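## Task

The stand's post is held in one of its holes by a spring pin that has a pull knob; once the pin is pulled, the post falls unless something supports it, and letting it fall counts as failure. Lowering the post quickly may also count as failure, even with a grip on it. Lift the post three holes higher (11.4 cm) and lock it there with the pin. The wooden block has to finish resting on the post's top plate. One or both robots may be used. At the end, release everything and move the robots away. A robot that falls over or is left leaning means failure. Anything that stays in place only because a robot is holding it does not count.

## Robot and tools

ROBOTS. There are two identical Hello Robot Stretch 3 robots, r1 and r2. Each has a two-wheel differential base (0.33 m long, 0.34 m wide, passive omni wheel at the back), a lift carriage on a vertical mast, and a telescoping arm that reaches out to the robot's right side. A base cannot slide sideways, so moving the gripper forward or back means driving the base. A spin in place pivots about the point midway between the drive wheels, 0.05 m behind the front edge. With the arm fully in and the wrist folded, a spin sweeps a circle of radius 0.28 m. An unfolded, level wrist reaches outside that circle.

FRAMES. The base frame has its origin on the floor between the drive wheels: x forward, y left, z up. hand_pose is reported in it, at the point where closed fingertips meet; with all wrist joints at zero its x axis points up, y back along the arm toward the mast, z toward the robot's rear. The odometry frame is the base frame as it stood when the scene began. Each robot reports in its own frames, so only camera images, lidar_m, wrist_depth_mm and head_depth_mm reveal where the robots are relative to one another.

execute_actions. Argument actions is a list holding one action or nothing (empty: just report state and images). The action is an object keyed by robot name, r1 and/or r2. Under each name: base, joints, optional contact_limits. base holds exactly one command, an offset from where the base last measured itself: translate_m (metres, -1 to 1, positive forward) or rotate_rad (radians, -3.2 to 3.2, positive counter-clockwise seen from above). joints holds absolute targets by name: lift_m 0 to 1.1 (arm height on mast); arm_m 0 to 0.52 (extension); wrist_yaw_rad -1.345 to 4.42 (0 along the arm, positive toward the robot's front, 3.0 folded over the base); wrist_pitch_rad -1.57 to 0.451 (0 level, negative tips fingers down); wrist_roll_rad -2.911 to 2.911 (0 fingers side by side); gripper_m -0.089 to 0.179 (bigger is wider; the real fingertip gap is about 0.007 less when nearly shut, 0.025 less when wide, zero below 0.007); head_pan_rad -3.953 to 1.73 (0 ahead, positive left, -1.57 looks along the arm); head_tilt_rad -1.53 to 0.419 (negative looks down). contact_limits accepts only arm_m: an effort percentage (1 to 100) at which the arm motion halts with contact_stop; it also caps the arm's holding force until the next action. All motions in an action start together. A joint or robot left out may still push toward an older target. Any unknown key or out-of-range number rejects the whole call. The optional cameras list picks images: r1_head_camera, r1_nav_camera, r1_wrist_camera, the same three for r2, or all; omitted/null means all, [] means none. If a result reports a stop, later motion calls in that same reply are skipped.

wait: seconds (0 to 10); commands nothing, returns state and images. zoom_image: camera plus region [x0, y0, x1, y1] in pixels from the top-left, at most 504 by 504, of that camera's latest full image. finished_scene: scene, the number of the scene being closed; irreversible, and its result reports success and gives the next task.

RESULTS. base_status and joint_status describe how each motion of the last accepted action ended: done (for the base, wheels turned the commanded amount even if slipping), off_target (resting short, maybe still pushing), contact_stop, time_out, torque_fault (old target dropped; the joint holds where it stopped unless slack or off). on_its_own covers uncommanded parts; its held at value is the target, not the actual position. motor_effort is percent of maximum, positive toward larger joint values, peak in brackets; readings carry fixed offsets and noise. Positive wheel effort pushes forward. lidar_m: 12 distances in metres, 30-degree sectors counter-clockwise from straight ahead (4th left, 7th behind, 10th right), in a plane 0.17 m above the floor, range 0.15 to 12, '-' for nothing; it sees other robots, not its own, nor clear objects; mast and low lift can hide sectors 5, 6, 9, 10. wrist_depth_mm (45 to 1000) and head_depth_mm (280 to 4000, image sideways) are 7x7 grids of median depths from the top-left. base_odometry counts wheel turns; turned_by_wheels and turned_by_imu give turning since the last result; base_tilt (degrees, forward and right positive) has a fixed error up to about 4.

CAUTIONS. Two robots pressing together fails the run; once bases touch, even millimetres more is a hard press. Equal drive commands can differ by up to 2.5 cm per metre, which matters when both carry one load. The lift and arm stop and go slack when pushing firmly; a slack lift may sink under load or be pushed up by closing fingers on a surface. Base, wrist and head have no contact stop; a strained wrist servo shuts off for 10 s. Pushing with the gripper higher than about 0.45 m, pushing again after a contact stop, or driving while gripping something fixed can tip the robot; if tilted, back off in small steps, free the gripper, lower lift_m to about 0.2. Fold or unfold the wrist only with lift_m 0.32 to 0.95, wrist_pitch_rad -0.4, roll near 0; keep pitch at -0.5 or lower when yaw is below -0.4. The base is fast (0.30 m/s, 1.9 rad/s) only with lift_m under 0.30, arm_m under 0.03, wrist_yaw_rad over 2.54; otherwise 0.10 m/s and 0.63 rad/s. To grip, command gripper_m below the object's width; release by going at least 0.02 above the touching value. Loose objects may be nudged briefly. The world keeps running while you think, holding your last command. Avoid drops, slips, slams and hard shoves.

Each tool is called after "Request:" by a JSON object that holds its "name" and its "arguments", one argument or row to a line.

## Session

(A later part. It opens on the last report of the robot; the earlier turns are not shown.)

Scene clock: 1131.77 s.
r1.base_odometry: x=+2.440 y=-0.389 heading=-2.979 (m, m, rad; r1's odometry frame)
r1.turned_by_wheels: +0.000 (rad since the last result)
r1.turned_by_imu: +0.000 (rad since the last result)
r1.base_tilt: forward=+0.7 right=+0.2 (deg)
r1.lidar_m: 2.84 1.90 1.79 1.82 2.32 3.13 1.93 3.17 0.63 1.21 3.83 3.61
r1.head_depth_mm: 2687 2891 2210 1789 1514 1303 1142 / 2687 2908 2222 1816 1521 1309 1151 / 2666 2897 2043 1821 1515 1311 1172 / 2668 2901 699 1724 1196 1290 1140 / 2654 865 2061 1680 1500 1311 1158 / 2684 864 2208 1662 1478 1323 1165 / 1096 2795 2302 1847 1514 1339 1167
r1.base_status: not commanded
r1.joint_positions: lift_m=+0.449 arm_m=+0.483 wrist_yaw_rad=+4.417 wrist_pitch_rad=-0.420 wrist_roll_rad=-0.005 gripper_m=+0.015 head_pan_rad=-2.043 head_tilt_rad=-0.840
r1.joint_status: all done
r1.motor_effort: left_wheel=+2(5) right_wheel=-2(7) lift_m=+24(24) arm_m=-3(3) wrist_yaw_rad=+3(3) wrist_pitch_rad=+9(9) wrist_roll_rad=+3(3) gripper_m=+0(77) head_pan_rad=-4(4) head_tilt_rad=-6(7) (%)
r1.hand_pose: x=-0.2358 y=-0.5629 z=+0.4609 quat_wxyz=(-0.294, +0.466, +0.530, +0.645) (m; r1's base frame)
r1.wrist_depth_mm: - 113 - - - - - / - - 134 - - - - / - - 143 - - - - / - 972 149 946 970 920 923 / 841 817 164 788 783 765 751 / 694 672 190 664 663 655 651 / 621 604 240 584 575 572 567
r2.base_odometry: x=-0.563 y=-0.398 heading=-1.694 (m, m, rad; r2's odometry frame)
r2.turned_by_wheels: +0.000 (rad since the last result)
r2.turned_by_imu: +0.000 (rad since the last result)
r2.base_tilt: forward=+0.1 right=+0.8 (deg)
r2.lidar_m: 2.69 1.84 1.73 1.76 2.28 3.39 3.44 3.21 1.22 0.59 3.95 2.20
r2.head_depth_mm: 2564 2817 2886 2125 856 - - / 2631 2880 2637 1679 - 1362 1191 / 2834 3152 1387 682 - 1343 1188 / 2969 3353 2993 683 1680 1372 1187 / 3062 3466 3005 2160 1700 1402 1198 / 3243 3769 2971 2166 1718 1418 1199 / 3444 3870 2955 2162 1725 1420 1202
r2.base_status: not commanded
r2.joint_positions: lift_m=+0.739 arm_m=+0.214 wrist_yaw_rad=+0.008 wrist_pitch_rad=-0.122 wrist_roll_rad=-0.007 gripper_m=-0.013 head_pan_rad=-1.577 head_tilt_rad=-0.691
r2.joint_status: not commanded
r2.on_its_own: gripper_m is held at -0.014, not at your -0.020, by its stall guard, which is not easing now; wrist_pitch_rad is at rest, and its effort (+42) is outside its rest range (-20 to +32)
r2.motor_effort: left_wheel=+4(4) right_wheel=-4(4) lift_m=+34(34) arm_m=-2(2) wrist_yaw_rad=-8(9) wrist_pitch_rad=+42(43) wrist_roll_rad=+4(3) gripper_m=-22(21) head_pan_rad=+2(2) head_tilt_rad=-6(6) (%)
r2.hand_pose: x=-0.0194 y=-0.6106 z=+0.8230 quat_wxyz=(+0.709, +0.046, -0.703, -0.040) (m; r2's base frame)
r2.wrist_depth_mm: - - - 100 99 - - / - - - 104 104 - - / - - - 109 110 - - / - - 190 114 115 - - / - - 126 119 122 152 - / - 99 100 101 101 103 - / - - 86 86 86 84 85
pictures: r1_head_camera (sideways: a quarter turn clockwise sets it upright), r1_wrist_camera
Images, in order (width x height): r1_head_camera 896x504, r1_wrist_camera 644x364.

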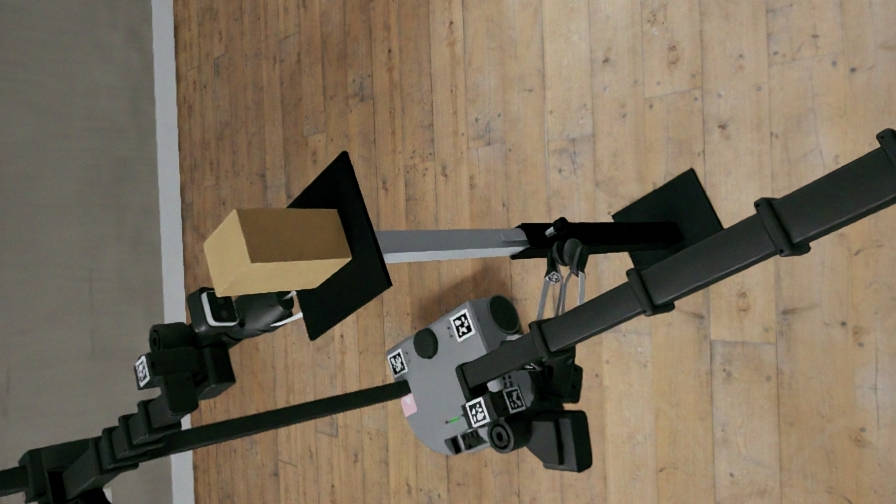

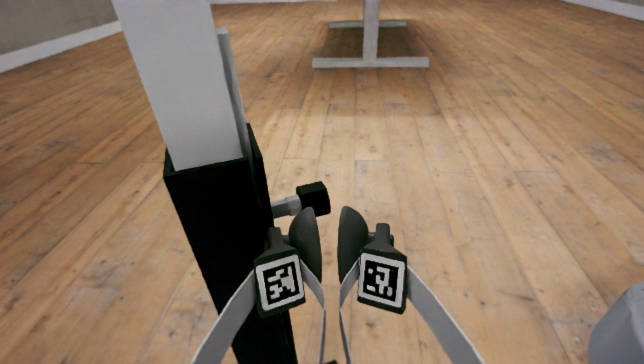

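Request:
{"name": "execute_actions", "arguments": {
  "actions": [
    {"r1": {"base": {"translate_m": 0.03}}, "r2": {"joints": {"lift_m": 0.730}}}
  ],
  "cameras": []
}}

Request:
{"name": "execute_actions", "arguments": {
  "actions": [
    {"r1": {"base": {"rotate_rad": 0.33}, "joints": {"arm_m": 0.362, "gripper_m": 0.04}}, "r2": {"joints": {"lift_m": 0.714}}}
  ],
  "cameras": []
}}

Request:
{"name": "execute_actions", "arguments": {
  "actions": [
    {"r1": {"base": {"translate_m": -0.175}, "joints": {"head_pan_rad": -2.12, "head_tilt_rad": -0.95}}}
  ],
  "cameras": ["r1_wrist_camera", "r1_head_camera"]
}}

Scene clock: 1214.63 s.
r1.base_odometry: x=+2.411 y=-0.394 heading=-2.979 (m, m, rad; r1's odometry frame)
r1.turned_by_wheels: +0.000 (rad since the last result)
r1.turned_by_imu: +0.000 (rad since the last result)
r1.base_tilt: forward=+0.6 right=+0.2 (deg)
r1.lidar_m: 2.81 1.89 1.77 1.81 2.31 3.17 1.95 3.18 0.64 1.22 3.84 3.59
r1.head_depth_mm: 2698 2884 2222 1794 1514 1302 1147 / 2722 2896 2228 1796 1524 1304 1151 / 2694 2931 760 1817 1492 1304 1169 / 2707 2913 731 1727 1423 1311 1136 / 2684 872 2187 1629 1497 1312 1162 / 2623 1371 2196 1660 1476 1335 1163 / 1091 2904 2291 1850 1521 1334 1172
r1.base_status: done
r1.joint_positions: lift_m=+0.449 arm_m=+0.483 wrist_yaw_rad=+4.417 wrist_pitch_rad=-0.420 wrist_roll_rad=-0.005 gripper_m=+0.015 head_pan_rad=-2.043 head_tilt_rad=-0.840
r1.joint_status: not commanded
r1.motor_effort: left_wheel=+3(5) right_wheel=-1(5) lift_m=+24(24) arm_m=-3(3) wrist_yaw_rad=+3(2) wrist_pitch_rad=+9(9) wrist_roll_rad=+3(3) gripper_m=+0(0) head_pan_rad=-3(3) head_tilt_rad=-6(6) (%)
r1.hand_pose: x=-0.2358 y=-0.5629 z=+0.4609 quat_wxyz=(-0.294, +0.466, +0.530, +0.645) (m; r1's base frame)
r1.wrist_depth_mm: - 142 - - - - - / - - 168 - - - - / - - 170 - - - - / - - 183 929 933 913 916 / 845 802 209 813 788 774 770 / 716 693 644 644 674 654 658 / 593 597 303 583 575 565 563
r2.base_odometry: x=-0.563 y=-0.398 heading=-1.694 (m, m, rad; r2's odometry frame)
r2.turned_by_wheels: +0.000 (rad since the last result)
r2.turned_by_imu: -0.001 (rad since the last result)
r2.base_tilt: forward=+0.1 right=+0.8 (deg)
r2.lidar_m: 2.69 1.85 1.73 1.77 2.28 3.38 3.44 3.20 1.22 0.59 3.97 2.21
r2.head_depth_mm: 2584 2853 2894 2114 847 1422 - / 2636 2903 2496 1606 - 1350 1190 / 2746 3194 2572 683 - 1334 1182 / 2920 3242 2934 687 1703 1391 1183 / 3088 3536 2927 2189 1707 1412 1200 / 3272 3641 3003 2159 1707 1413 1208 / 3414 3830 2996 2192 1714 1423 1205
r2.base_status: not commanded
r2.joint_positions: lift_m=+0.730 arm_m=+0.214 wrist_yaw_rad=+0.008 wrist_pitch_rad=-0.097 wrist_roll_rad=-0.007 gripper_m=-0.013 head_pan_rad=-1.577 head_tilt_rad=-0.691
r2.joint_status: all done
r2.on_its_own: gripper_m is held at -0.014, not at your -0.020, by its stall guard, which is not easing now; wrist_pitch_rad is at rest, and its effort (+34) is outside its rest range (-20 to +32)
r2.motor_effort: left_wheel=+4(4) right_wheel=-4(4) lift_m=+21(32) arm_m=-1(2) wrist_yaw_rad=-9(8) wrist_pitch_rad=+34(43) wrist_roll_rad=+3(3) gripper_m=-22(22) head_pan_rad=+2(2) head_tilt_rad=-5(6) (%)
r2.hand_pose: x=-0.0194 y=-0.6118 z=+0.8198 quat_wxyz=(+0.709, +0.038, -0.703, -0.032) (m; r2's base frame)
r2.wrist_depth_mm: - - - 101 101 - - / - - - 105 106 - - / - - - 110 111 - - / - - 191 115 116 - - / - - 123 119 120 151 - / - 96 96 97 98 100 - / - - - 163 84 85 82
pictures: none
No camera images: the call's "cameras" was empty. Leave "cameras" out to get every camera's image.

Scene clock: 1216.77 s.
r1.base_odometry: x=+2.411 y=-0.394 heading=-2.649 (m, m, rad; r1's odometry frame)
r1.turned_by_wheels: +0.330 (rad since the last result)
r1.turned_by_imu: +0.330 (rad since the last result)
r1.base_tilt: forward=+0.6 right=+0.3 (deg)
r1.lidar_m: 2.06 1.77 1.78 2.03 3.39 1.96 3.50 0.64 0.66 3.35 3.59 3.59
r1.head_depth_mm: 2585 2760 686 1661 1483 1303 1141 / 2667 872 2097 1811 1448 1274 1149 / 1132 2592 2165 1626 1525 1316 1172 / 1128 2952 2247 1686 1534 1350 1138 / 2970 2968 2262 1829 1615 1314 1158 / 3049 2978 2273 1847 1642 1298 1166 / 3149 3026 2307 1846 1553 1336 1169
r1.base_status: done
r1.joint_positions: lift_m=+0.449 arm_m=+0.362 wrist_yaw_rad=+4.418 wrist_pitch_rad=-0.420 wrist_roll_rad=-0.005 gripper_m=+0.040 head_pan_rad=-2.043 head_tilt_rad=-0.840
r1.joint_status: all done
r1.motor_effort: left_wheel=-1(6) right_wheel=+2(7) lift_m=+24(24) arm_m=-3(4) wrist_yaw_rad=+3(3) wrist_pitch_rad=+9(9) wrist_roll_rad=+3(3) gripper_m=+0(77) head_pan_rad=-3(3) head_tilt_rad=-5(6) (%)
r1.hand_pose: x=-0.2358 y=-0.4420 z=+0.4610 quat_wxyz=(-0.295, +0.466, +0.530, +0.645) (m; r1's base frame)
r1.wrist_depth_mm: - - - - - - - / - - 339 - - - - / - - 407 - - - - / - - 861 971 945 921 931 / 835 805 781 796 817 776 749 / 640 691 706 654 - 654 662 / 589 593 575 576 572 586 -
r2.base_odometry: x=-0.563 y=-0.398 heading=-1.694 (m, m, rad; r2's odometry frame)
r2.turned_by_wheels: +0.000 (rad since the last result)
r2.turned_by_imu: -0.001 (rad since the last result)
r2.base_tilt: forward=+0.1 right=+0.8 (deg)
r2.lidar_m: 2.69 1.84 1.73 1.76 2.29 3.38 3.46 3.20 1.22 0.59 3.94 2.21
r2.head_depth_mm: 2542 2821 2869 1897 1608 1420 - / 2613 2881 1464 1996 1575 1324 1196 / 2769 3108 1356 685 - 1337 1180 / 2903 3305 2931 690 1703 1382 1188 / 3062 3555 2986 2158 1704 1404 1202 / 3245 3663 2980 2151 1728 1416 1201 / 3450 3852 3035 2178 1732 1415 1210
r2.base_status: not commanded
r2.joint_positions: lift_m=+0.714 arm_m=+0.214 wrist_yaw_rad=+0.008 wrist_pitch_rad=-0.042 wrist_roll_rad=-0.007 gripper_m=-0.013 head_pan_rad=-1.577 head_tilt_rad=-0.691
r2.joint_status: all done
r2.on_its_own: gripper_m is held at -0.014, not at your -0.020, by its stall guard, which is not easing now
r2.motor_effort: left_wheel=+4(4) right_wheel=-4(4) lift_m=+17(21) arm_m=-1(2) wrist_yaw_rad=-9(8) wrist_pitch_rad=+15(34) wrist_roll_rad=+3(3) gripper_m=-20(22) head_pan_rad=+2(2) head_tilt_rad=-6(6) (%)
r2.hand_pose: x=-0.0194 y=-0.6141 z=+0.8181 quat_wxyz=(+0.710, +0.018, -0.704, -0.012) (m; r2's base frame)
r2.wrist_depth_mm: - - - 105 105 - - / - - - 109 110 - - / - - - 112 113 - - / - - 200 116 117 - - / - 139 121 120 120 147 - / - 88 89 90 91 92 107 / - - - 159 - - 345
pictures: none
No camera images: the call's "cameras" was empty. Leave "cameras" out to get every camera's image.

Scene clock: 1219.47 s.
r1.base_odometry: x=+2.565 y=-0.311 heading=-2.649 (m, m, rad; r1's odometry frame)
r1.turned_by_wheels: +0.000 (rad since the last result)
r1.turned_by_imu: -0.001 (rad since the last result)
r1.base_tilt: forward=+0.6 right=+0.2 (deg)
r1.lidar_m: 2.22 1.90 1.90 2.16 3.64 1.81 3.35 2.85 0.54 3.24 3.71 3.71
r1.head_depth_mm: 2569 2366 1928 1636 1414 1251 1118 / 2630 2380 1888 1649 1423 1259 1157 / 2702 2335 630 1578 1368 1268 - / 2695 768 667 1556 1408 1267 1150 / 894 2216 1681 1562 1426 1272 1131 / 2830 2466 1988 1698 1394 1273 1138 / 2914 2491 2013 1699 1462 1281 1140
r1.base_status: done
r1.joint_positions: lift_m=+0.449 arm_m=+0.362 wrist_yaw_rad=+4.418 wrist_pitch_rad=-0.420 wrist_roll_rad=-0.005 gripper_m=+0.040 head_pan_rad=-2.113 head_tilt_rad=-0.938
r1.joint_status: all done
r1.motor_effort: left_wheel=-2(5) right_wheel=+2(5) lift_m=+25(24) arm_m=-3(3) wrist_yaw_rad=+3(3) wrist_pitch_rad=+9(9) wrist_roll_rad=+3(3) gripper_m=+0(0) head_pan_rad=-3(12) head_tilt_rad=-7(18) (%)
r1.hand_pose: x=-0.2358 y=-0.4420 z=+0.4610 quat_wxyz=(-0.295, +0.466, +0.530, +0.645) (m; r1's base frame)
r1.wrist_depth_mm: - - 149 - - - - / - - 163 - - - - / - - 172 - - - - / - - 191 913 939 948 900 / 835 795 226 801 795 756 750 / 696 686 700 665 - 660 651 / 588 592 554 561 573 579 -
r2.base_odometry: x=-0.563 y=-0.398 heading=-1.694 (m, m, rad; r2's odometry frame)
r2.turned_by_wheels: +0.000 (rad since the last result)
r2.turned_by_imu: -0.001 (rad since the last result)
r2.base_tilt: forward=+0.0 right=+0.7 (deg)
r2.lidar_m: 2.69 1.85 1.73 1.76 2.28 3.39 3.44 3.21 2.98 0.59 3.94 2.22
r2.head_depth_mm: 2598 2829 2917 2145 924 1431 - / 2706 2965 2922 2139 1490 1335 1193 / 2668 3007 2771 684 - 1335 1185 / 2889 3322 1312 686 1586 1391 1193 / 3129 3424 2956 2166 1705 1406 1199 / 3235 3721 2999 2170 1716 1414 1204 / 3441 3844 3008 2192 1711 1416 1199
r2.base_status: not commanded
r2.joint_positions: lift_m=+0.714 arm_m=+0.214 wrist_yaw_rad=+0.008 wrist_pitch_rad=-0.042 wrist_roll_rad=-0.007 gripper_m=-0.013 head_pan_rad=-1.577 head_tilt_rad=-0.691
r2.joint_status: not commanded
r2.on_its_own: gripper_m is held at -0.014, not at your -0.020, by its stall guard, which is not easing now
r2.motor_effort: left_wheel=+4(4) right_wheel=-4(4) lift_m=+16(17) arm_m=-2(1) wrist_yaw_rad=-8(8) wrist_pitch_rad=+15(15) wrist_roll_rad=+3(3) gripper_m=-21(21) head_pan_rad=+2(2) head_tilt_rad=-5(5) (%)
r2.hand_pose: x=-0.0194 y=-0.6141 z=+0.8181 quat_wxyz=(+0.710, +0.018, -0.704, -0.012) (m; r2's base frame)
r2.wrist_depth_mm: - - - 106 105 - - / - - - 109 110 - - / - - - 113 113 - - / - - 199 117 117 - - / - 139 121 120 120 148 - / - 88 89 90 91 92 107 / - - - 159 - 301 -
pictures: r1_head_camera (sideways: a quarter turn clockwise sets it upright), r1_wrist_camera
Images, in order (width x height): r1_head_camera 896x504, r1_wrist_camera 644x364.

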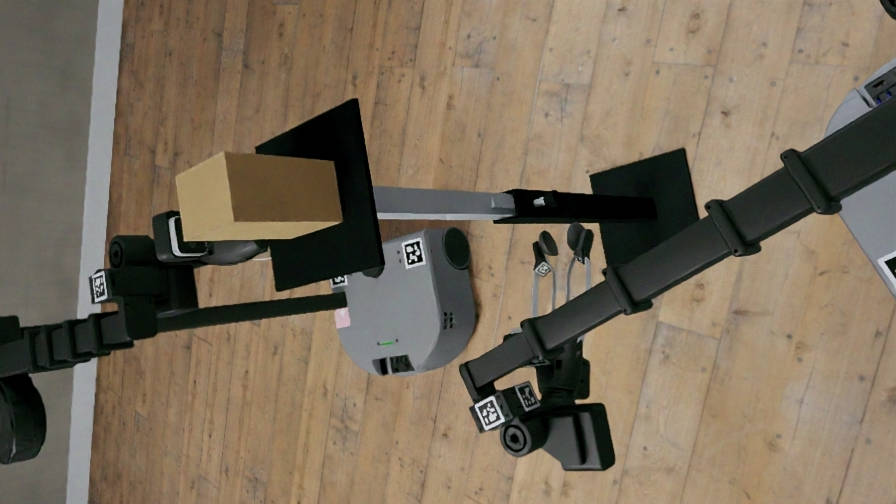

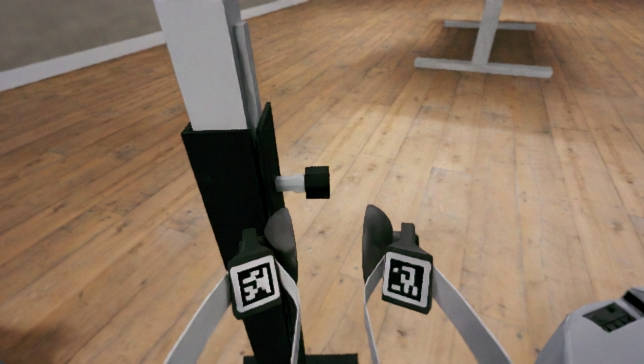

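Request:
{"name": "execute_actions", "arguments": {
  "actions": [
    {"r1": {"base": {"translate_m": -0.019}, "joints": {"arm_m": 0.354}}}
  ],
  "cameras": ["r1_wrist_camera"]
}}

Request:
{"name": "zoom_image", "arguments": {
  "camera": "r1_wrist_camera",
  "region": [180, 120, 460, 330]
}}

Scene clock: 1237.43 s.
r1.base_odometry: x=+2.582 y=-0.302 heading=-2.649 (m, m, rad; r1's odometry frame)
r1.turned_by_wheels: +0.000 (rad since the last result)
r1.turned_by_imu: +0.000 (rad since the last result)
r1.base_tilt: forward=+0.6 right=+0.3 (deg)
r1.lidar_m: 2.23 1.91 1.91 2.18 3.66 1.79 3.32 2.84 0.53 3.21 3.74 3.73
r1.head_depth_mm: 2548 2381 1935 1640 1422 1250 1117 / 2615 2380 1933 1651 1428 1259 1156 / 2665 2388 630 1619 1398 1268 - / 2726 754 632 1556 1373 1256 1149 / 1127 1361 1641 1552 1397 1264 1134 / 2834 2473 1997 1680 1391 1277 1135 / 2897 2472 2000 1685 1466 1281 1140
r1.base_status: done
r1.joint_positions: lift_m=+0.449 arm_m=+0.354 wrist_yaw_rad=+4.418 wrist_pitch_rad=-0.420 wrist_roll_rad=-0.005 gripper_m=+0.040 head_pan_rad=-2.113 head_tilt_rad=-0.938
r1.joint_status: all done
r1.motor_effort: left_wheel=-2(6) right_wheel=+2(3) lift_m=+24(24) arm_m=-3(2) wrist_yaw_rad=+3(2) wrist_pitch_rad=+9(8) wrist_roll_rad=+3(3) gripper_m=+0(0) head_pan_rad=-3(3) head_tilt_rad=-7(6) (%)
r1.hand_pose: x=-0.2358 y=-0.4340 z=+0.4610 quat_wxyz=(-0.295, +0.466, +0.530, +0.645) (m; r1's base frame)
r1.wrist_depth_mm: - 129 - - - - - / - - 146 - - - - / - - 154 - - - - / - - 166 958 962 933 914 / 825 809 185 785 808 773 767 / 701 687 684 670 - 663 651 / 599 589 263 575 574 577 -
r2.base_odometry: x=-0.563 y=-0.398 heading=-1.694 (m, m, rad; r2's odometry frame)
r2.turned_by_wheels: +0.000 (rad since the last result)
r2.turned_by_imu: -0.001 (rad since the last result)
r2.base_tilt: forward=+0.0 right=+0.7 (deg)
r2.lidar_m: 2.68 1.85 1.73 1.77 2.28 3.39 3.45 3.20 2.98 0.59 3.95 2.21
r2.head_depth_mm: 2562 2826 2864 2119 940 1422 - / 2718 2955 2950 2131 930 1320 1196 / 2722 3084 2777 684 - 1326 1181 / 2947 3233 1288 688 1560 1390 1183 / 3041 3478 2945 2163 1713 1407 1195 / 3225 3699 2998 2170 1709 1405 1197 / 3460 3833 3047 2185 1714 1425 1207
r2.base_status: not commanded
r2.joint_positions: lift_m=+0.714 arm_m=+0.214 wrist_yaw_rad=+0.008 wrist_pitch_rad=-0.042 wrist_roll_rad=-0.007 gripper_m=-0.013 head_pan_rad=-1.577 head_tilt_rad=-0.691
r2.joint_status: not commanded
r2.on_its_own: gripper_m is held at -0.014, not at your -0.020, by its stall guard, which is not easing now
r2.motor_effort: left_wheel=+4(4) right_wheel=-4(4) lift_m=+16(16) arm_m=-1(1) wrist_yaw_rad=-9(9) wrist_pitch_rad=+15(15) wrist_roll_rad=+4(4) gripper_m=-21(21) head_pan_rad=+2(2) head_tilt_rad=-6(7) (%)
r2.hand_pose: x=-0.0194 y=-0.6141 z=+0.8181 quat_wxyz=(+0.710, +0.018, -0.704, -0.012) (m; r2's base frame)
r2.wrist_depth_mm: - - - 106 106 - - / - - - 109 109 - - / - - - 113 113 - - / - - 200 117 118 - - / - 138 121 119 121 148 - / - 88 89 90 91 92 106 / - - - 160 - 302 -
pictures: r1_wrist_camera
Images, in order (width x height): r1_wrist_camera 644x364.

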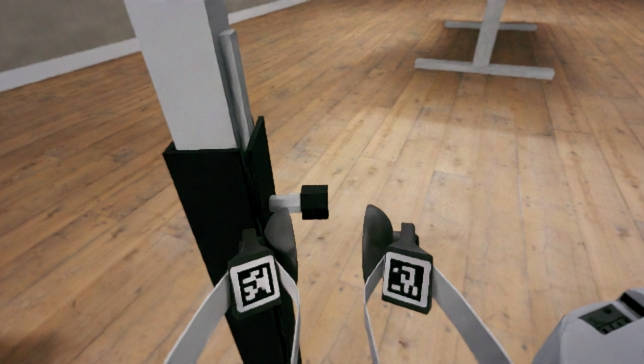

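Region (180, 120, 460, 330) of r1_wrist_camera's 644x364 image, scaled by 1.800; it fills the top 378 rows of this view, and the rest is white.

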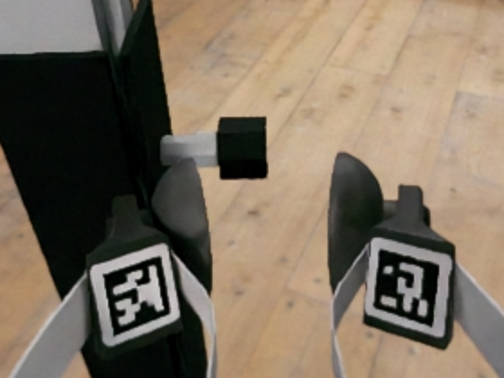

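Request:
{"name": "execute_actions", "arguments": {
  "actions": [
    {"r1": {"base": {"translate_m": -0.0135}, "joints": {"arm_m": 0.350}}}
  ],
  "cameras": ["r1_wrist_camera", "r1_head_camera"]
}}

Request:
{"name": "zoom_image", "arguments": {
  "camera": "r1_wrist_camera",
  "region": [180, 120, 460, 330]
}}

Request:
{"name": "zoom_image", "arguments": {
  "camera": "r1_head_camera",
  "region": [470, 160, 650, 300]
}}

Scene clock: 1273.67 s.
r1.base_odometry: x=+2.593 y=-0.295 heading=-2.649 (m, m, rad; r1's odometry frame)
r1.turned_by_wheels: +0.000 (rad since the last result)
r1.turned_by_imu: +0.000 (rad since the last result)
r1.base_tilt: forward=+0.6 right=+0.3 (deg)
r1.lidar_m: 2.24 1.92 1.92 2.19 3.68 1.77 3.31 2.83 0.52 3.20 3.74 3.73
r1.head_depth_mm: 2544 2374 1928 1644 1417 1249 1121 / 2620 2389 1937 1653 1424 1257 1154 / 2675 2418 630 1664 1429 1268 - / 2689 710 619 1490 1266 1240 1145 / 2629 1317 1642 1525 1406 1270 1131 / 983 2465 1998 1663 1398 1269 1135 / 2876 2504 2016 1685 1471 1280 1138
r1.base_status: done
r1.joint_positions: lift_m=+0.449 arm_m=+0.350 wrist_yaw_rad=+4.418 wrist_pitch_rad=-0.422 wrist_roll_rad=-0.005 gripper_m=+0.040 head_pan_rad=-2.113 head_tilt_rad=-0.938
r1.joint_status: all done
r1.motor_effort: left_wheel=+1(5) right_wheel=-2(5) lift_m=+24(24) arm_m=-3(3) wrist_yaw_rad=+2(3) wrist_pitch_rad=+9(9) wrist_roll_rad=+3(3) gripper_m=+0(0) head_pan_rad=-3(4) head_tilt_rad=-6(7) (%)
r1.hand_pose: x=-0.2356 y=-0.4301 z=+0.4607 quat_wxyz=(-0.294, +0.465, +0.530, +0.645) (m; r1's base frame)
r1.wrist_depth_mm: - 114 - - - - - / - 129 133 - - - - / - - 144 - - - - / - 933 150 931 934 958 920 / 842 814 165 758 792 770 766 / 705 699 428 669 - 646 663 / 593 594 236 579 568 579 -
r2.base_odometry: x=-0.563 y=-0.398 heading=-1.694 (m, m, rad; r2's odometry frame)
r2.turned_by_wheels: +0.000 (rad since the last result)
r2.turned_by_imu: -0.001 (rad since the last result)
r2.base_tilt: forward=+0.0 right=+0.8 (deg)
r2.lidar_m: 2.69 1.85 1.73 1.76 2.28 3.39 3.44 3.19 2.97 0.59 3.93 2.21
r2.head_depth_mm: 2562 2873 2881 2119 1251 1427 - / 2637 2926 2909 2132 902 1326 1192 / 2758 3128 2900 684 - 1329 1186 / 2894 3299 1282 688 1542 1380 1181 / 3045 3533 2931 2144 1712 1414 1201 / 3263 3662 3002 2173 1717 1404 1202 / 3434 3791 2968 2173 1723 1405 1208
r2.base_status: not commanded
r2.joint_positions: lift_m=+0.714 arm_m=+0.214 wrist_yaw_rad=+0.008 wrist_pitch_rad=-0.042 wrist_roll_rad=-0.007 gripper_m=-0.013 head_pan_rad=-1.577 head_tilt_rad=-0.691
r2.joint_status: not commanded
r2.on_its_own: gripper_m is held at -0.014, not at your -0.020, by its stall guard, which is not easing now
r2.motor_effort: left_wheel=+4(4) right_wheel=-4(4) lift_m=+16(16) arm_m=-1(2) wrist_yaw_rad=-8(9) wrist_pitch_rad=+15(15) wrist_roll_rad=+3(4) gripper_m=-20(21) head_pan_rad=+2(2) head_tilt_rad=-5(6) (%)
r2.hand_pose: x=-0.0194 y=-0.6141 z=+0.8181 quat_wxyz=(+0.710, +0.018, -0.704, -0.012) (m; r2's base frame)
r2.wrist_depth_mm: - - - 106 105 - - / - - - 109 110 - - / - - - 112 113 - - / - - 199 116 117 - - / - 139 121 119 120 147 - / - 88 88 90 91 92 107 / - - - 160 - 305 -
pictures: r1_head_camera (sideways: a quarter turn clockwise sets it upright), r1_wrist_camera
Images, in order (width x height): r1_head_camera 896x504, r1_wrist_camera 644x364.

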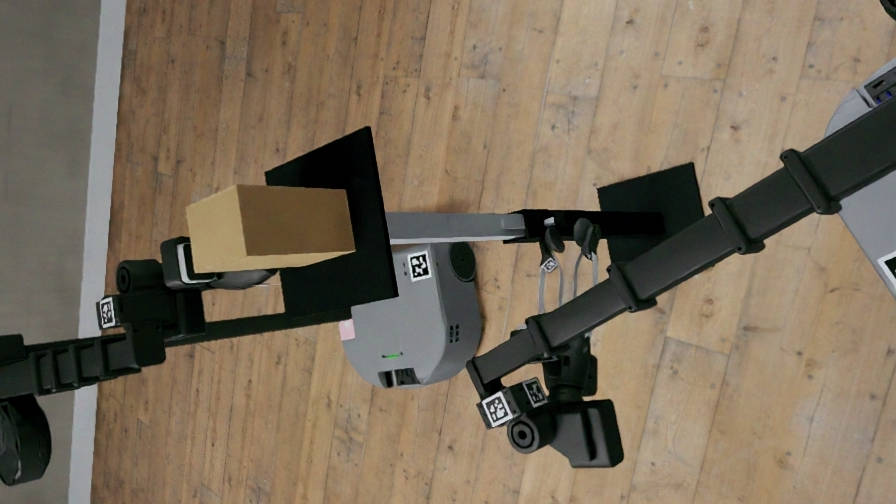

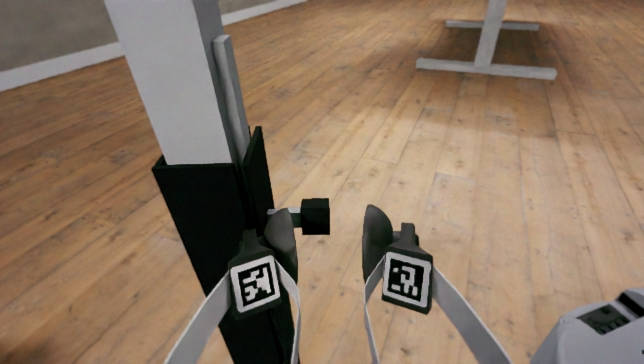

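Region (180, 120, 460, 330) of r1_wrist_camera's 644x364 image, scaled by 1.800; it fills the top 378 rows of this view, and the rest is white.

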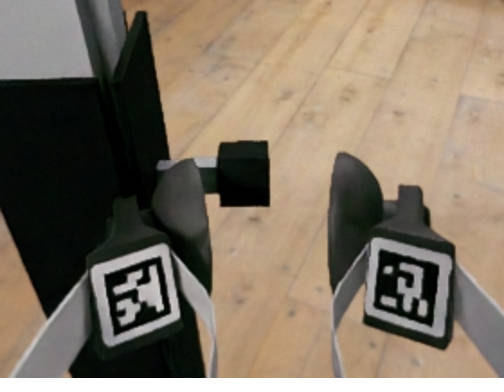

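Region (470, 160, 650, 300) of r1_head_camera's 896x504 image, scaled by 2.800, with more detail than that image has.

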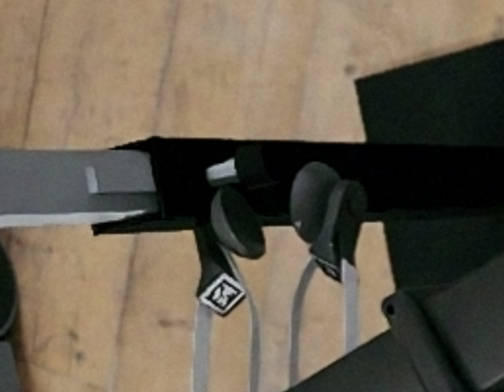

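Request:
{"name": "execute_actions", "arguments": {
  "actions": [
    {"r2": {"joints": {"lift_m": 0.734}}, "r1": {"joints": {"gripper_m": 0.032}}}
  ],
  "cameras": []
}}

Request:
{"name": "execute_actions", "arguments": {
  "actions": [
    {"r2": {"joints": {"lift_m": 0.740}}}
  ],
  "cameras": []
}}

Request:
{"name": "execute_actions", "arguments": {
  "actions": [
    {"r1": {"joints": {"gripper_m": 0.02}}}
  ],
  "cameras": ["r1_wrist_camera"]
}}

Request:
{"name": "zoom_image", "arguments": {
  "camera": "r1_wrist_camera",
  "region": [180, 120, 460, 330]
}}

Scene clock: 1285.43 s.
r1.base_odometry: x=+2.593 y=-0.295 heading=-2.649 (m, m, rad; r1's odometry frame)
r1.turned_by_wheels: +0.000 (rad since the last result)
r1.turned_by_imu: +0.000 (rad since the last result)
r1.base_tilt: forward=+0.6 right=+0.3 (deg)
r1.lidar_m: 2.24 1.92 1.92 2.19 3.69 1.78 3.31 2.83 0.52 3.21 3.75 3.73
r1.head_depth_mm: 2565 2363 1948 1641 1417 1249 1122 / 2601 2394 1938 1640 1425 1251 1153 / 2681 2385 632 1653 1433 1269 - / 2700 696 619 1485 1350 1251 1146 / 1165 1382 1648 1542 1422 1267 1137 / 974 2460 1991 1665 1392 1270 1135 / 2906 2496 2017 1689 1459 1280 1140
r1.base_status: not commanded
r1.joint_positions: lift_m=+0.449 arm_m=+0.350 wrist_yaw_rad=+4.425 wrist_pitch_rad=-0.422 wrist_roll_rad=-0.005 gripper_m=+0.032 head_pan_rad=-2.113 head_tilt_rad=-0.938
r1.joint_status: all done
r1.motor_effort: left_wheel=+1(0) right_wheel=-2(2) lift_m=+24(24) arm_m=-3(3) wrist_yaw_rad=-6(7) wrist_pitch_rad=+9(9) wrist_roll_rad=+3(3) gripper_m=-1(42) head_pan_rad=-3(3) head_tilt_rad=-7(5) (%)
r1.hand_pose: x=-0.2361 y=-0.4315 z=+0.4607 quat_wxyz=(-0.296, +0.463, +0.532, +0.644) (m; r1's base frame)
r1.wrist_depth_mm: - 115 - - - - - / - - 133 - - - - / - - 143 - - - - / - 967 150 992 937 973 887 / 822 799 167 742 785 790 760 / 682 679 651 672 700 662 644 / 597 590 236 563 577 577 -
r2.base_odometry: x=-0.563 y=-0.398 heading=-1.694 (m, m, rad; r2's odometry frame)
r2.turned_by_wheels: +0.000 (rad since the last result)
r2.turned_by_imu: -0.001 (rad since the last result)
r2.base_tilt: forward=+0.0 right=+0.8 (deg)
r2.lidar_m: 2.68 1.85 1.73 1.76 2.28 3.38 3.47 3.19 2.98 0.59 3.97 2.21
r2.head_depth_mm: 2542 2842 2868 2127 1255 - - / 2690 2943 2877 2122 - 1357 1187 / 2814 3144 2869 684 - 1332 1184 / 2904 3259 1274 686 1549 1370 1182 / 3094 3487 2939 2171 1719 1403 1200 / 3243 3736 3011 2190 1710 1410 1196 / 3485 3893 2999 2183 1717 1411 1209
r2.base_status: not commanded
r2.joint_positions: lift_m=+0.733 arm_m=+0.214 wrist_yaw_rad=+0.008 wrist_pitch_rad=-0.108 wrist_roll_rad=-0.007 gripper_m=-0.013 head_pan_rad=-1.577 head_tilt_rad=-0.691
r2.joint_status: all done
r2.on_its_own: gripper_m is held at -0.014, not at your -0.020, by its stall guard, which is not easing now; wrist_pitch_rad is at rest, and its effort (+37) is outside its rest range (-20 to +32)
r2.motor_effort: left_wheel=+4(4) right_wheel=-4(4) lift_m=+33(32) arm_m=-1(1) wrist_yaw_rad=-8(8) wrist_pitch_rad=+37(38) wrist_roll_rad=+3(3) gripper_m=-20(21) head_pan_rad=+3(2) head_tilt_rad=-6(6) (%)
r2.hand_pose: x=-0.0194 y=-0.6113 z=+0.8206 quat_wxyz=(+0.709, +0.041, -0.703, -0.035) (m; r2's base frame)
r2.wrist_depth_mm: - - - 100 100 - - / - - - 105 105 - - / - - - 109 110 - - / - - 191 114 115 - - / - - 125 119 120 152 - / - 97 98 99 100 101 - / - - 85 85 86 83 84
pictures: none
No camera images: the call's "cameras" was empty. Leave "cameras" out to get every camera's image.

Scene clock: 1286.07 s.
r1.base_odometry: x=+2.593 y=-0.295 heading=-2.649 (m, m, rad; r1's odometry frame)
r1.turned_by_wheels: +0.000 (rad since the last result)
r1.turned_by_imu: +0.000 (rad since the last result)
r1.base_tilt: forward=+0.6 right=+0.3 (deg)
r1.lidar_m: 2.24 1.92 1.92 2.19 3.68 1.78 3.32 2.83 0.52 3.21 3.75 3.73
r1.head_depth_mm: 2535 2370 1945 1639 1420 1254 1117 / 2596 2384 1955 1644 1426 1256 1157 / 2670 2393 628 1652 1430 1269 - / 2698 693 618 1485 1350 1250 1146 / 1165 1408 1626 1535 1412 1268 1135 / 2774 2453 1991 1662 1391 1278 1137 / 2904 2474 2011 1687 1466 1279 1136
r1.base_status: not commanded
r1.joint_positions: lift_m=+0.449 arm_m=+0.350 wrist_yaw_rad=+4.425 wrist_pitch_rad=-0.422 wrist_roll_rad=-0.005 gripper_m=+0.032 head_pan_rad=-2.113 head_tilt_rad=-0.938
r1.joint_status: not commanded
r1.motor_effort: left_wheel=+1(1) right_wheel=-2(2) lift_m=+24(24) arm_m=-3(3) wrist_yaw_rad=-6(6) wrist_pitch_rad=+9(10) wrist_roll_rad=+3(3) gripper_m=-2(2) head_pan_rad=-3(3) head_tilt_rad=-6(7) (%)
r1.hand_pose: x=-0.2361 y=-0.4315 z=+0.4607 quat_wxyz=(-0.296, +0.463, +0.532, +0.644) (m; r1's base frame)
r1.wrist_depth_mm: - 115 - - - - - / - - 132 - - - - / - - 143 - - - - / - 942 151 952 936 924 924 / 854 827 166 725 799 776 757 / 703 706 634 659 686 659 646 / 593 604 236 559 565 577 -
r2.base_odometry: x=-0.563 y=-0.398 heading=-1.694 (m, m, rad; r2's odometry frame)
r2.turned_by_wheels: +0.000 (rad since the last result)
r2.turned_by_imu: +0.000 (rad since the last result)
r2.base_tilt: forward=-0.1 right=+0.8 (deg)
r2.lidar_m: 2.69 1.84 1.73 1.76 2.28 3.38 3.45 3.20 2.98 0.59 3.98 2.21
r2.head_depth_mm: 2545 2838 2844 2124 1250 - - / 2661 2930 2910 2140 - 1358 1187 / 2780 3086 2916 680 - 1344 1188 / 2884 3270 1276 684 1539 1368 1185 / 3096 3500 2936 2157 1708 1407 1199 / 3256 3710 2965 2154 1693 1412 1202 / 3507 3871 2999 2189 1720 1409 1207
r2.base_status: not commanded
r2.joint_positions: lift_m=+0.739 arm_m=+0.214 wrist_yaw_rad=+0.008 wrist_pitch_rad=-0.122 wrist_roll_rad=-0.007 gripper_m=-0.013 head_pan_rad=-1.577 head_tilt_rad=-0.691
r2.joint_status: all done
r2.on_its_own: gripper_m is held at -0.014, not at your -0.020, by its stall guard, which is not easing now; wrist_pitch_rad is at rest, and its effort (+42) is outside its rest range (-20 to +32)
r2.motor_effort: left_wheel=+4(4) right_wheel=-4(4) lift_m=+34(36) arm_m=-1(1) wrist_yaw_rad=-8(8) wrist_pitch_rad=+42(43) wrist_roll_rad=+3(4) gripper_m=-21(21) head_pan_rad=+2(2) head_tilt_rad=-6(6) (%)
r2.hand_pose: x=-0.0194 y=-0.6106 z=+0.8230 quat_wxyz=(+0.709, +0.046, -0.703, -0.040) (m; r2's base frame)
r2.wrist_depth_mm: - - - 99 99 - - / - - - 104 104 - - / - - - 109 110 - - / - - 190 114 116 - - / - - 126 119 122 152 - / - 99 100 101 101 103 - / - - 86 87 87 84 85
pictures: none
No camera images: the call's "cameras" was empty. Leave "cameras" out to get every camera's image.

Scene clock: 1286.67 s.
r1.base_odometry: x=+2.593 y=-0.295 heading=-2.649 (m, m, rad; r1's odometry frame)
r1.turned_by_wheels: +0.000 (rad since the last result)
r1.turned_by_imu: +0.000 (rad since the last result)
r1.base_tilt: forward=+0.6 right=+0.2 (deg)
r1.lidar_m: 2.24 1.93 1.93 2.19 3.67 1.77 3.32 2.83 0.52 3.22 3.74 3.74
r1.head_depth_mm: 2541 2375 1930 1642 1418 1254 1116 / 2607 2394 1947 1646 1425 1257 1153 / 2666 2402 628 1660 1433 1269 - / 2701 692 617 1496 1359 1249 1148 / 1188 1411 1629 1528 1419 1269 1133 / 2743 2437 2002 1668 1395 1273 1139 / 2906 2481 2005 1688 1459 1279 1139
r1.base_status: not commanded
r1.joint_positions: lift_m=+0.449 arm_m=+0.350 wrist_yaw_rad=+4.435 wrist_pitch_rad=-0.422 wrist_roll_rad=-0.005 gripper_m=+0.020 head_pan_rad=-2.113 head_tilt_rad=-0.938
r1.joint_status: all done
r1.on_its_own: wrist_yaw_rad is at rest, and its effort (-19) is outside its rest range (-12 to +12)
r1.motor_effort: left_wheel=+0(0) right_wheel=-1(2) lift_m=+25(24) arm_m=-3(3) wrist_yaw_rad=-19(20) wrist_pitch_rad=+9(9) wrist_roll_rad=+3(3) gripper_m=-4(54) head_pan_rad=-3(4) head_tilt_rad=-6(6) (%)
r1.hand_pose: x=-0.2367 y=-0.4337 z=+0.4607 quat_wxyz=(-0.300, +0.461, +0.534, +0.643) (m; r1's base frame)
r1.wrist_depth_mm: - 116 135 - - - - / - - 133 - - - - / - - 143 - - - - / - 960 151 960 959 905 875 / 835 817 167 185 785 745 751 / 700 688 632 648 675 651 650 / 586 579 237 567 580 567 -
r2.base_odometry: x=-0.563 y=-0.398 heading=-1.694 (m, m, rad; r2's odometry frame)
r2.turned_by_wheels: +0.000 (rad since the last result)
r2.turned_by_imu: +0.000 (rad since the last result)
r2.base_tilt: forward=+0.0 right=+0.8 (deg)
r2.lidar_m: 2.68 1.84 1.73 1.77 2.28 3.38 3.45 3.21 2.98 0.59 3.93 2.21
r2.head_depth_mm: 2580 2807 2849 2108 1261 - - / 2695 3006 2853 2157 - 1360 1191 / 2810 3122 2878 678 - 1349 1185 / 2866 3223 1277 685 1540 1377 1189 / 3048 3501 2973 2173 1698 1408 1201 / 3256 3695 2950 2161 1710 1407 1208 / 3432 3777 2986 2174 1727 1412 1202
r2.base_status: not commanded
r2.joint_positions: lift_m=+0.739 arm_m=+0.214 wrist_yaw_rad=+0.008 wrist_pitch_rad=-0.122 wrist_roll_rad=-0.007 gripper_m=-0.013 head_pan_rad=-1.577 head_tilt_rad=-0.691
r2.joint_status: not commanded
r2.on_its_own: gripper_m is held at -0.014, not at your -0.020, by its stall guard, which is not easing now; wrist_pitch_rad is at rest, and its effort (+42) is outside its rest range (-20 to +32)
r2.motor_effort: left_wheel=+4(4) right_wheel=-4(4) lift_m=+34(34) arm_m=-1(2) wrist_yaw_rad=-8(9) wrist_pitch_rad=+42(43) wrist_roll_rad=+4(4) gripper_m=-22(22) head_pan_rad=+3(3) head_tilt_rad=-6(6) (%)
r2.hand_pose: x=-0.0194 y=-0.6106 z=+0.8230 quat_wxyz=(+0.709, +0.046, -0.703, -0.040) (m; r2's base frame)
r2.wrist_depth_mm: - - - 99 99 - - / - - - 104 104 - - / - - - 109 110 - - / - - 189 114 116 - - / - - 126 120 121 152 - / - 99 100 100 101 103 - / - - 86 86 87 84 85
pictures: r1_wrist_camera
Images, in order (width x height): r1_wrist_camera 644x364.

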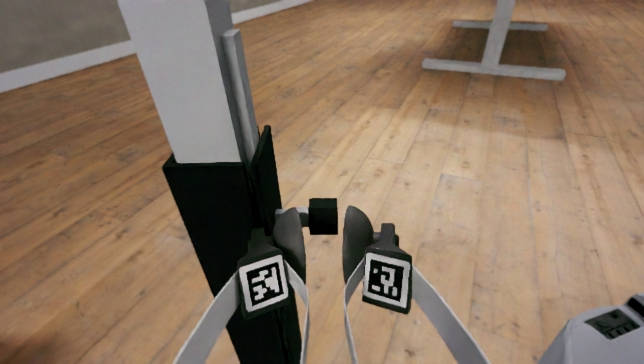

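Region (180, 120, 460, 330) of r1_wrist_camera's 644x364 image, scaled by 1.800; it fills the top 378 rows of this view, and the rest is white.

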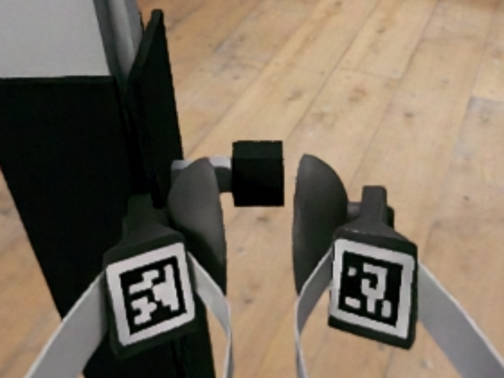

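Request:
{"name": "execute_actions", "arguments": {
  "actions": [
    {"r1": {"joints": {"gripper_m": -0.02}}}
  ],
  "cameras": ["r1_wrist_camera"]
}}

Request:
{"name": "execute_actions", "arguments": {
  "actions": [
    {"r1": {"joints": {"arm_m": 0.340}}}
  ],
  "cameras": ["r1_wrist_camera"]
}}

Request:
{"name": "zoom_image", "arguments": {
  "camera": "r1_wrist_camera",
  "region": [180, 120, 460, 330]
}}

Scene clock: 1297.33 s.
r1.base_odometry: x=+2.593 y=-0.295 heading=-2.649 (m, m, rad; r1's odometry frame)
r1.turned_by_wheels: +0.000 (rad since the last result)
r1.turned_by_imu: +0.000 (rad since the last result)
r1.base_tilt: forward=+0.7 right=+0.3 (deg)
r1.lidar_m: 2.24 1.93 1.92 2.19 3.68 1.77 3.33 2.83 0.52 3.22 3.75 3.73
r1.head_depth_mm: 2532 2367 1933 1641 1424 1249 1116 / 2597 2400 1959 1641 1429 1259 1157 / 2680 2384 629 1651 1435 1264 - / 2695 691 619 1487 1359 1249 1145 / 1164 1384 1621 1536 1414 1269 1135 / 2776 2472 1987 1657 1396 1273 1136 / 2909 2479 2012 1682 1457 1286 1143
r1.base_status: not commanded
r1.joint_positions: lift_m=+0.449 arm_m=+0.350 wrist_yaw_rad=+4.435 wrist_pitch_rad=-0.425 wrist_roll_rad=-0.005 gripper_m=-0.019 head_pan_rad=-2.113 head_tilt_rad=-0.938
r1.joint_status: all done
r1.on_its_own: wrist_yaw_rad is at rest, and its effort (-20) is outside its rest range (-12 to +12)
r1.motor_effort: left_wheel=+2(2) right_wheel=-3(3) lift_m=+24(25) arm_m=-3(3) wrist_yaw_rad=-20(25) wrist_pitch_rad=+10(13) wrist_roll_rad=+3(3) gripper_m=-12(88) head_pan_rad=-3(3) head_tilt_rad=-7(7) (%)
r1.hand_pose: x=-0.2363 y=-0.4339 z=+0.4599 quat_wxyz=(-0.299, +0.460, +0.535, +0.643) (m; r1's base frame)
r1.wrist_depth_mm: - 116 136 - - - - / - - 133 - - - - / - - 144 - - - - / - 976 149 941 945 902 930 / 827 794 169 - 767 767 740 / 697 678 201 - 664 643 633 / 591 601 249 565 571 574 -
r2.base_odometry: x=-0.563 y=-0.398 heading=-1.694 (m, m, rad; r2's odometry frame)
r2.turned_by_wheels: +0.000 (rad since the last result)
r2.turned_by_imu: -0.001 (rad since the last result)
r2.base_tilt: forward=+0.0 right=+0.8 (deg)
r2.lidar_m: 2.69 1.84 1.73 1.76 2.29 3.39 3.45 3.20 2.98 0.59 3.96 2.21
r2.head_depth_mm: 2574 2823 2845 2133 1251 - - / 2661 2973 2898 2128 - 1365 1187 / 2788 3118 2927 682 - 1344 1186 / 2887 3247 1275 681 1557 1379 1187 / 3049 3419 2958 2163 1702 1405 1198 / 3202 3750 3007 2175 1711 1407 1201 / 3400 3909 3027 2173 1712 1421 1210
r2.base_status: not commanded
r2.joint_positions: lift_m=+0.739 arm_m=+0.214 wrist_yaw_rad=+0.008 wrist_pitch_rad=-0.122 wrist_roll_rad=-0.007 gripper_m=-0.013 head_pan_rad=-1.577 head_tilt_rad=-0.691
r2.joint_status: not commanded
r2.on_its_own: gripper_m is held at -0.014, not at your -0.020, by its stall guard, which is not easing now; wrist_pitch_rad is at rest, and its effort (+43) is outside its rest range (-20 to +32)
r2.motor_effort: left_wheel=+4(4) right_wheel=-4(4) lift_m=+34(34) arm_m=-2(1) wrist_yaw_rad=-8(9) wrist_pitch_rad=+43(43) wrist_roll_rad=+4(4) gripper_m=-21(22) head_pan_rad=+3(2) head_tilt_rad=-5(6) (%)
r2.hand_pose: x=-0.0194 y=-0.6106 z=+0.8230 quat_wxyz=(+0.709, +0.046, -0.703, -0.040) (m; r2's base frame)
r2.wrist_depth_mm: - - - 100 99 - - / - - - 104 104 - - / - - - 109 110 - - / - - 189 114 116 - - / - - 126 120 121 151 - / - 99 99 100 102 103 - / - - 86 86 87 84 85
pictures: r1_wrist_camera
Images, in order (width x height): r1_wrist_camera 644x364.

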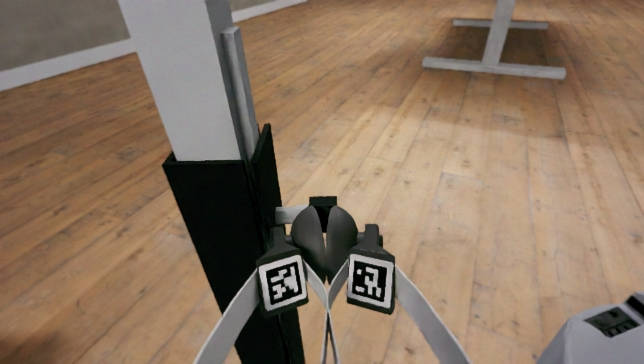

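Scene clock: 1298.17 s.
r1.base_odometry: x=+2.593 y=-0.295 heading=-2.649 (m, m, rad; r1's odometry frame)
r1.turned_by_wheels: +0.001 (rad since the last result)
r1.turned_by_imu: +0.001 (rad since the last result)
r1.base_tilt: forward=+0.6 right=+0.3 (deg)
r1.lidar_m: 2.24 1.93 1.93 2.19 3.71 1.78 3.32 2.82 0.52 3.23 3.75 3.72
r1.head_depth_mm: 2552 2372 1939 1639 1419 1253 1118 / 2607 2400 1960 1647 1424 1258 1156 / 2664 2403 629 1662 1435 1266 - / 2675 692 620 1489 1355 1248 1147 / 1163 1390 1646 1540 1422 1274 1135 / 2782 2454 1986 1649 1372 1270 1139 / 2895 2485 2011 1691 1464 1277 1140
r1.base_status: not commanded
r1.joint_positions: lift_m=+0.449 arm_m=+0.341 wrist_yaw_rad=+4.439 wrist_pitch_rad=-0.430 wrist_roll_rad=-0.005 gripper_m=-0.019 head_pan_rad=-2.113 head_tilt_rad=-0.938
r1.joint_status: all done
r1.on_its_own: wrist_yaw_rad is at rest, and its effort (-25) is outside its rest range (-12 to +12)
r1.motor_effort: left_wheel=+9(9) right_wheel=-13(13) lift_m=+23(24) arm_m=-10(9) wrist_yaw_rad=-25(26) wrist_pitch_rad=+13(13) wrist_roll_rad=+3(3) gripper_m=-16(16) head_pan_rad=-3(4) head_tilt_rad=-7(7) (%)
r1.hand_pose: x=-0.2360 y=-0.4255 z=+0.4590 quat_wxyz=(-0.299, +0.457, +0.537, +0.643) (m; r1's base frame)
r1.wrist_depth_mm: - 113 - - - - - / - 126 140 - - - - / - - 146 - - - - / - 971 152 966 938 906 882 / 810 806 168 - 751 762 750 / 702 678 195 - 662 648 637 / 599 589 239 572 559 562 -
r2.base_odometry: x=-0.563 y=-0.398 heading=-1.694 (m, m, rad; r2's odometry frame)
r2.turned_by_wheels: +0.000 (rad since the last result)
r2.turned_by_imu: +0.000 (rad since the last result)
r2.base_tilt: forward=+0.0 right=+0.9 (deg)
r2.lidar_m: 2.68 1.85 1.73 1.76 2.28 3.37 3.47 3.20 2.98 0.59 3.95 2.21
r2.head_depth_mm: 2562 2830 2867 2124 1528 - - / 2681 2951 2906 2131 - 1363 1193 / 2819 3117 2951 679 - 1345 1180 / 2916 3255 1278 682 1535 1375 1191 / 3098 3525 2976 2133 1712 1418 1201 / 3201 3667 2952 2154 1714 1423 1204 / 3419 3834 2984 2197 1709 1414 1198
r2.base_status: not commanded
r2.joint_positions: lift_m=+0.739 arm_m=+0.214 wrist_yaw_rad=+0.008 wrist_pitch_rad=-0.122 wrist_roll_rad=-0.007 gripper_m=-0.013 head_pan_rad=-1.577 head_tilt_rad=-0.691
r2.joint_status: not commanded
r2.on_its_own: gripper_m is held at -0.014, not at your -0.020, by its stall guard, which is not easing now; wrist_pitch_rad is at rest, and its effort (+42) is outside its rest range (-20 to +32)
r2.motor_effort: left_wheel=+4(4) right_wheel=-4(4) lift_m=+34(34) arm_m=-2(2) wrist_yaw_rad=-10(8) wrist_pitch_rad=+42(43) wrist_roll_rad=+4(4) gripper_m=-21(22) head_pan_rad=+2(2) head_tilt_rad=-6(6) (%)
r2.hand_pose: x=-0.0194 y=-0.6106 z=+0.8230 quat_wxyz=(+0.709, +0.046, -0.703, -0.040) (m; r2's base frame)
r2.wrist_depth_mm: - - - 99 100 - - / - - - 104 104 - - / - - - 109 110 - - / - - 190 114 116 - - / - - 126 120 121 152 - / - 99 100 101 101 103 - / - - 86 87 87 85 85
pictures: r1_wrist_camera
Images, in order (width x height): r1_wrist_camera 644x364.

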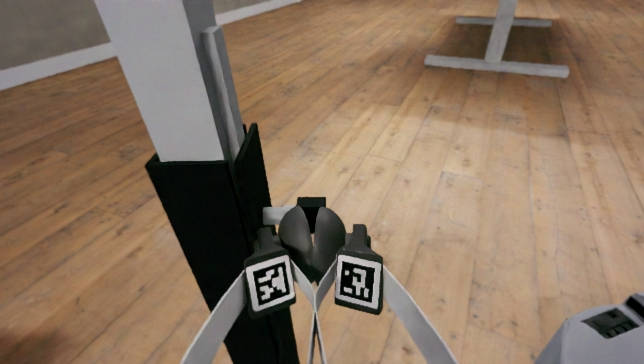

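Region (180, 120, 460, 330) of r1_wrist_camera's 644x364 image, scaled by 1.800; it fills the top 378 rows of this view, and the rest is white.

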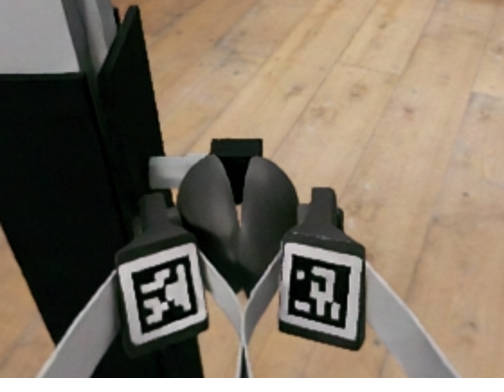

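Request:
{"name": "execute_actions", "arguments": {
  "actions": [
    {"r1": {"joints": {"arm_m": 0.332}}}
  ],
  "cameras": ["r1_wrist_camera"]
}}

Request:
{"name": "zoom_image", "arguments": {
  "camera": "r1_wrist_camera",
  "region": [180, 120, 460, 330]
}}

Scene clock: 1304.60 s.
r1.base_odometry: x=+2.593 y=-0.295 heading=-2.648 (m, m, rad; r1's odometry frame)
r1.turned_by_wheels: +0.001 (rad since the last result)
r1.turned_by_imu: +0.001 (rad since the last result)
r1.base_tilt: forward=+0.6 right=+0.2 (deg)
r1.lidar_m: 2.24 1.93 1.93 2.20 3.68 1.78 3.33 2.82 0.52 3.22 3.74 3.74
r1.head_depth_mm: 2553 2366 1935 1631 1421 1249 1118 / 2605 2391 1949 1644 1426 1262 1153 / 2637 2394 628 1648 1428 1270 - / 2689 691 621 1489 1346 1246 1141 / 1160 1391 1644 1535 1415 1272 1131 / 2766 2458 1996 1641 - 1277 1140 / 2883 2496 2007 1688 1472 1276 1139
r1.base_status: not commanded
r1.joint_positions: lift_m=+0.449 arm_m=+0.333 wrist_yaw_rad=+4.440 wrist_pitch_rad=-0.436 wrist_roll_rad=-0.005 gripper_m=-0.019 head_pan_rad=-2.113 head_tilt_rad=-0.938
r1.joint_status: all done
r1.on_its_own: right_wheel is at rest, and its effort (-24) is outside its rest range (-18 to +18); wrist_yaw_rad is at rest, and its effort (-26) is outside its rest range (-12 to +12)
r1.motor_effort: left_wheel=+17(17) right_wheel=-24(24) lift_m=+21(23) arm_m=-13(13) wrist_yaw_rad=-26(26) wrist_pitch_rad=+16(16) wrist_roll_rad=+3(3) gripper_m=-19(19) head_pan_rad=-3(3) head_tilt_rad=-6(6) (%)
r1.hand_pose: x=-0.2353 y=-0.4181 z=+0.4577 quat_wxyz=(-0.297, +0.456, +0.538, +0.644) (m; r1's base frame)
r1.wrist_depth_mm: - 112 - - - - - / - 124 - - - - - / - 142 157 - - - - / - 155 154 917 933 914 891 / 812 770 170 - 772 769 741 / 691 671 189 - 656 660 631 / 594 584 238 557 568 559 -
r2.base_odometry: x=-0.563 y=-0.398 heading=-1.694 (m, m, rad; r2's odometry frame)
r2.turned_by_wheels: +0.000 (rad since the last result)
r2.turned_by_imu: -0.001 (rad since the last result)
r2.base_tilt: forward=+0.0 right=+0.8 (deg)
r2.lidar_m: 2.68 1.84 1.73 1.76 2.28 3.39 3.45 3.21 2.98 0.59 3.96 2.21
r2.head_depth_mm: 2560 2859 2913 2147 1538 - - / 2684 2959 2897 2131 - 1360 1183 / 2800 3110 2957 679 - 1343 1188 / 2886 3282 1279 684 1545 1367 1184 / 3099 3482 2944 2147 1712 1411 1198 / 3215 3649 2979 2179 1711 1410 1196 / 3508 3873 2984 2194 1698 1419 1209
r2.base_status: not commanded
r2.joint_positions: lift_m=+0.739 arm_m=+0.214 wrist_yaw_rad=+0.008 wrist_pitch_rad=-0.122 wrist_roll_rad=-0.007 gripper_m=-0.013 head_pan_rad=-1.577 head_tilt_rad=-0.691
r2.joint_status: not commanded
r2.on_its_own: gripper_m is held at -0.014, not at your -0.020, by its stall guard, which is not easing now; wrist_pitch_rad is at rest, and its effort (+42) is outside its rest range (-20 to +32)
r2.motor_effort: left_wheel=+4(4) right_wheel=-4(4) lift_m=+34(34) arm_m=-1(1) wrist_yaw_rad=-8(9) wrist_pitch_rad=+42(42) wrist_roll_rad=+4(3) gripper_m=-22(22) head_pan_rad=+2(2) head_tilt_rad=-6(6) (%)
r2.hand_pose: x=-0.0194 y=-0.6106 z=+0.8230 quat_wxyz=(+0.709, +0.046, -0.703, -0.040) (m; r2's base frame)
r2.wrist_depth_mm: - - - 99 99 - - / - - - 104 104 - - / - - - 109 110 - - / - - 189 115 115 - - / - - 125 119 121 152 - / - 99 99 101 102 102 - / - - 86 87 87 84 86
pictures: r1_wrist_camera
Images, in order (width x height): r1_wrist_camera 644x364.

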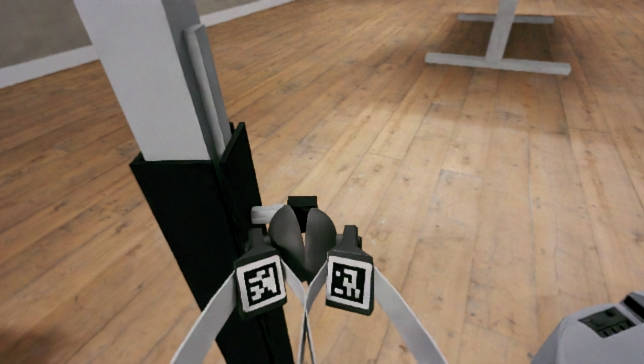

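Region (180, 120, 460, 330) of r1_wrist_camera's 644x364 image, scaled by 1.800; it fills the top 378 rows of this view, and the rest is white.

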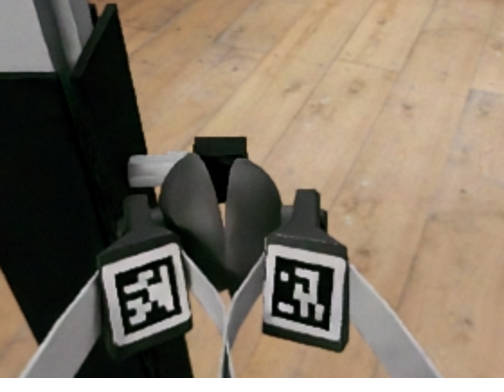

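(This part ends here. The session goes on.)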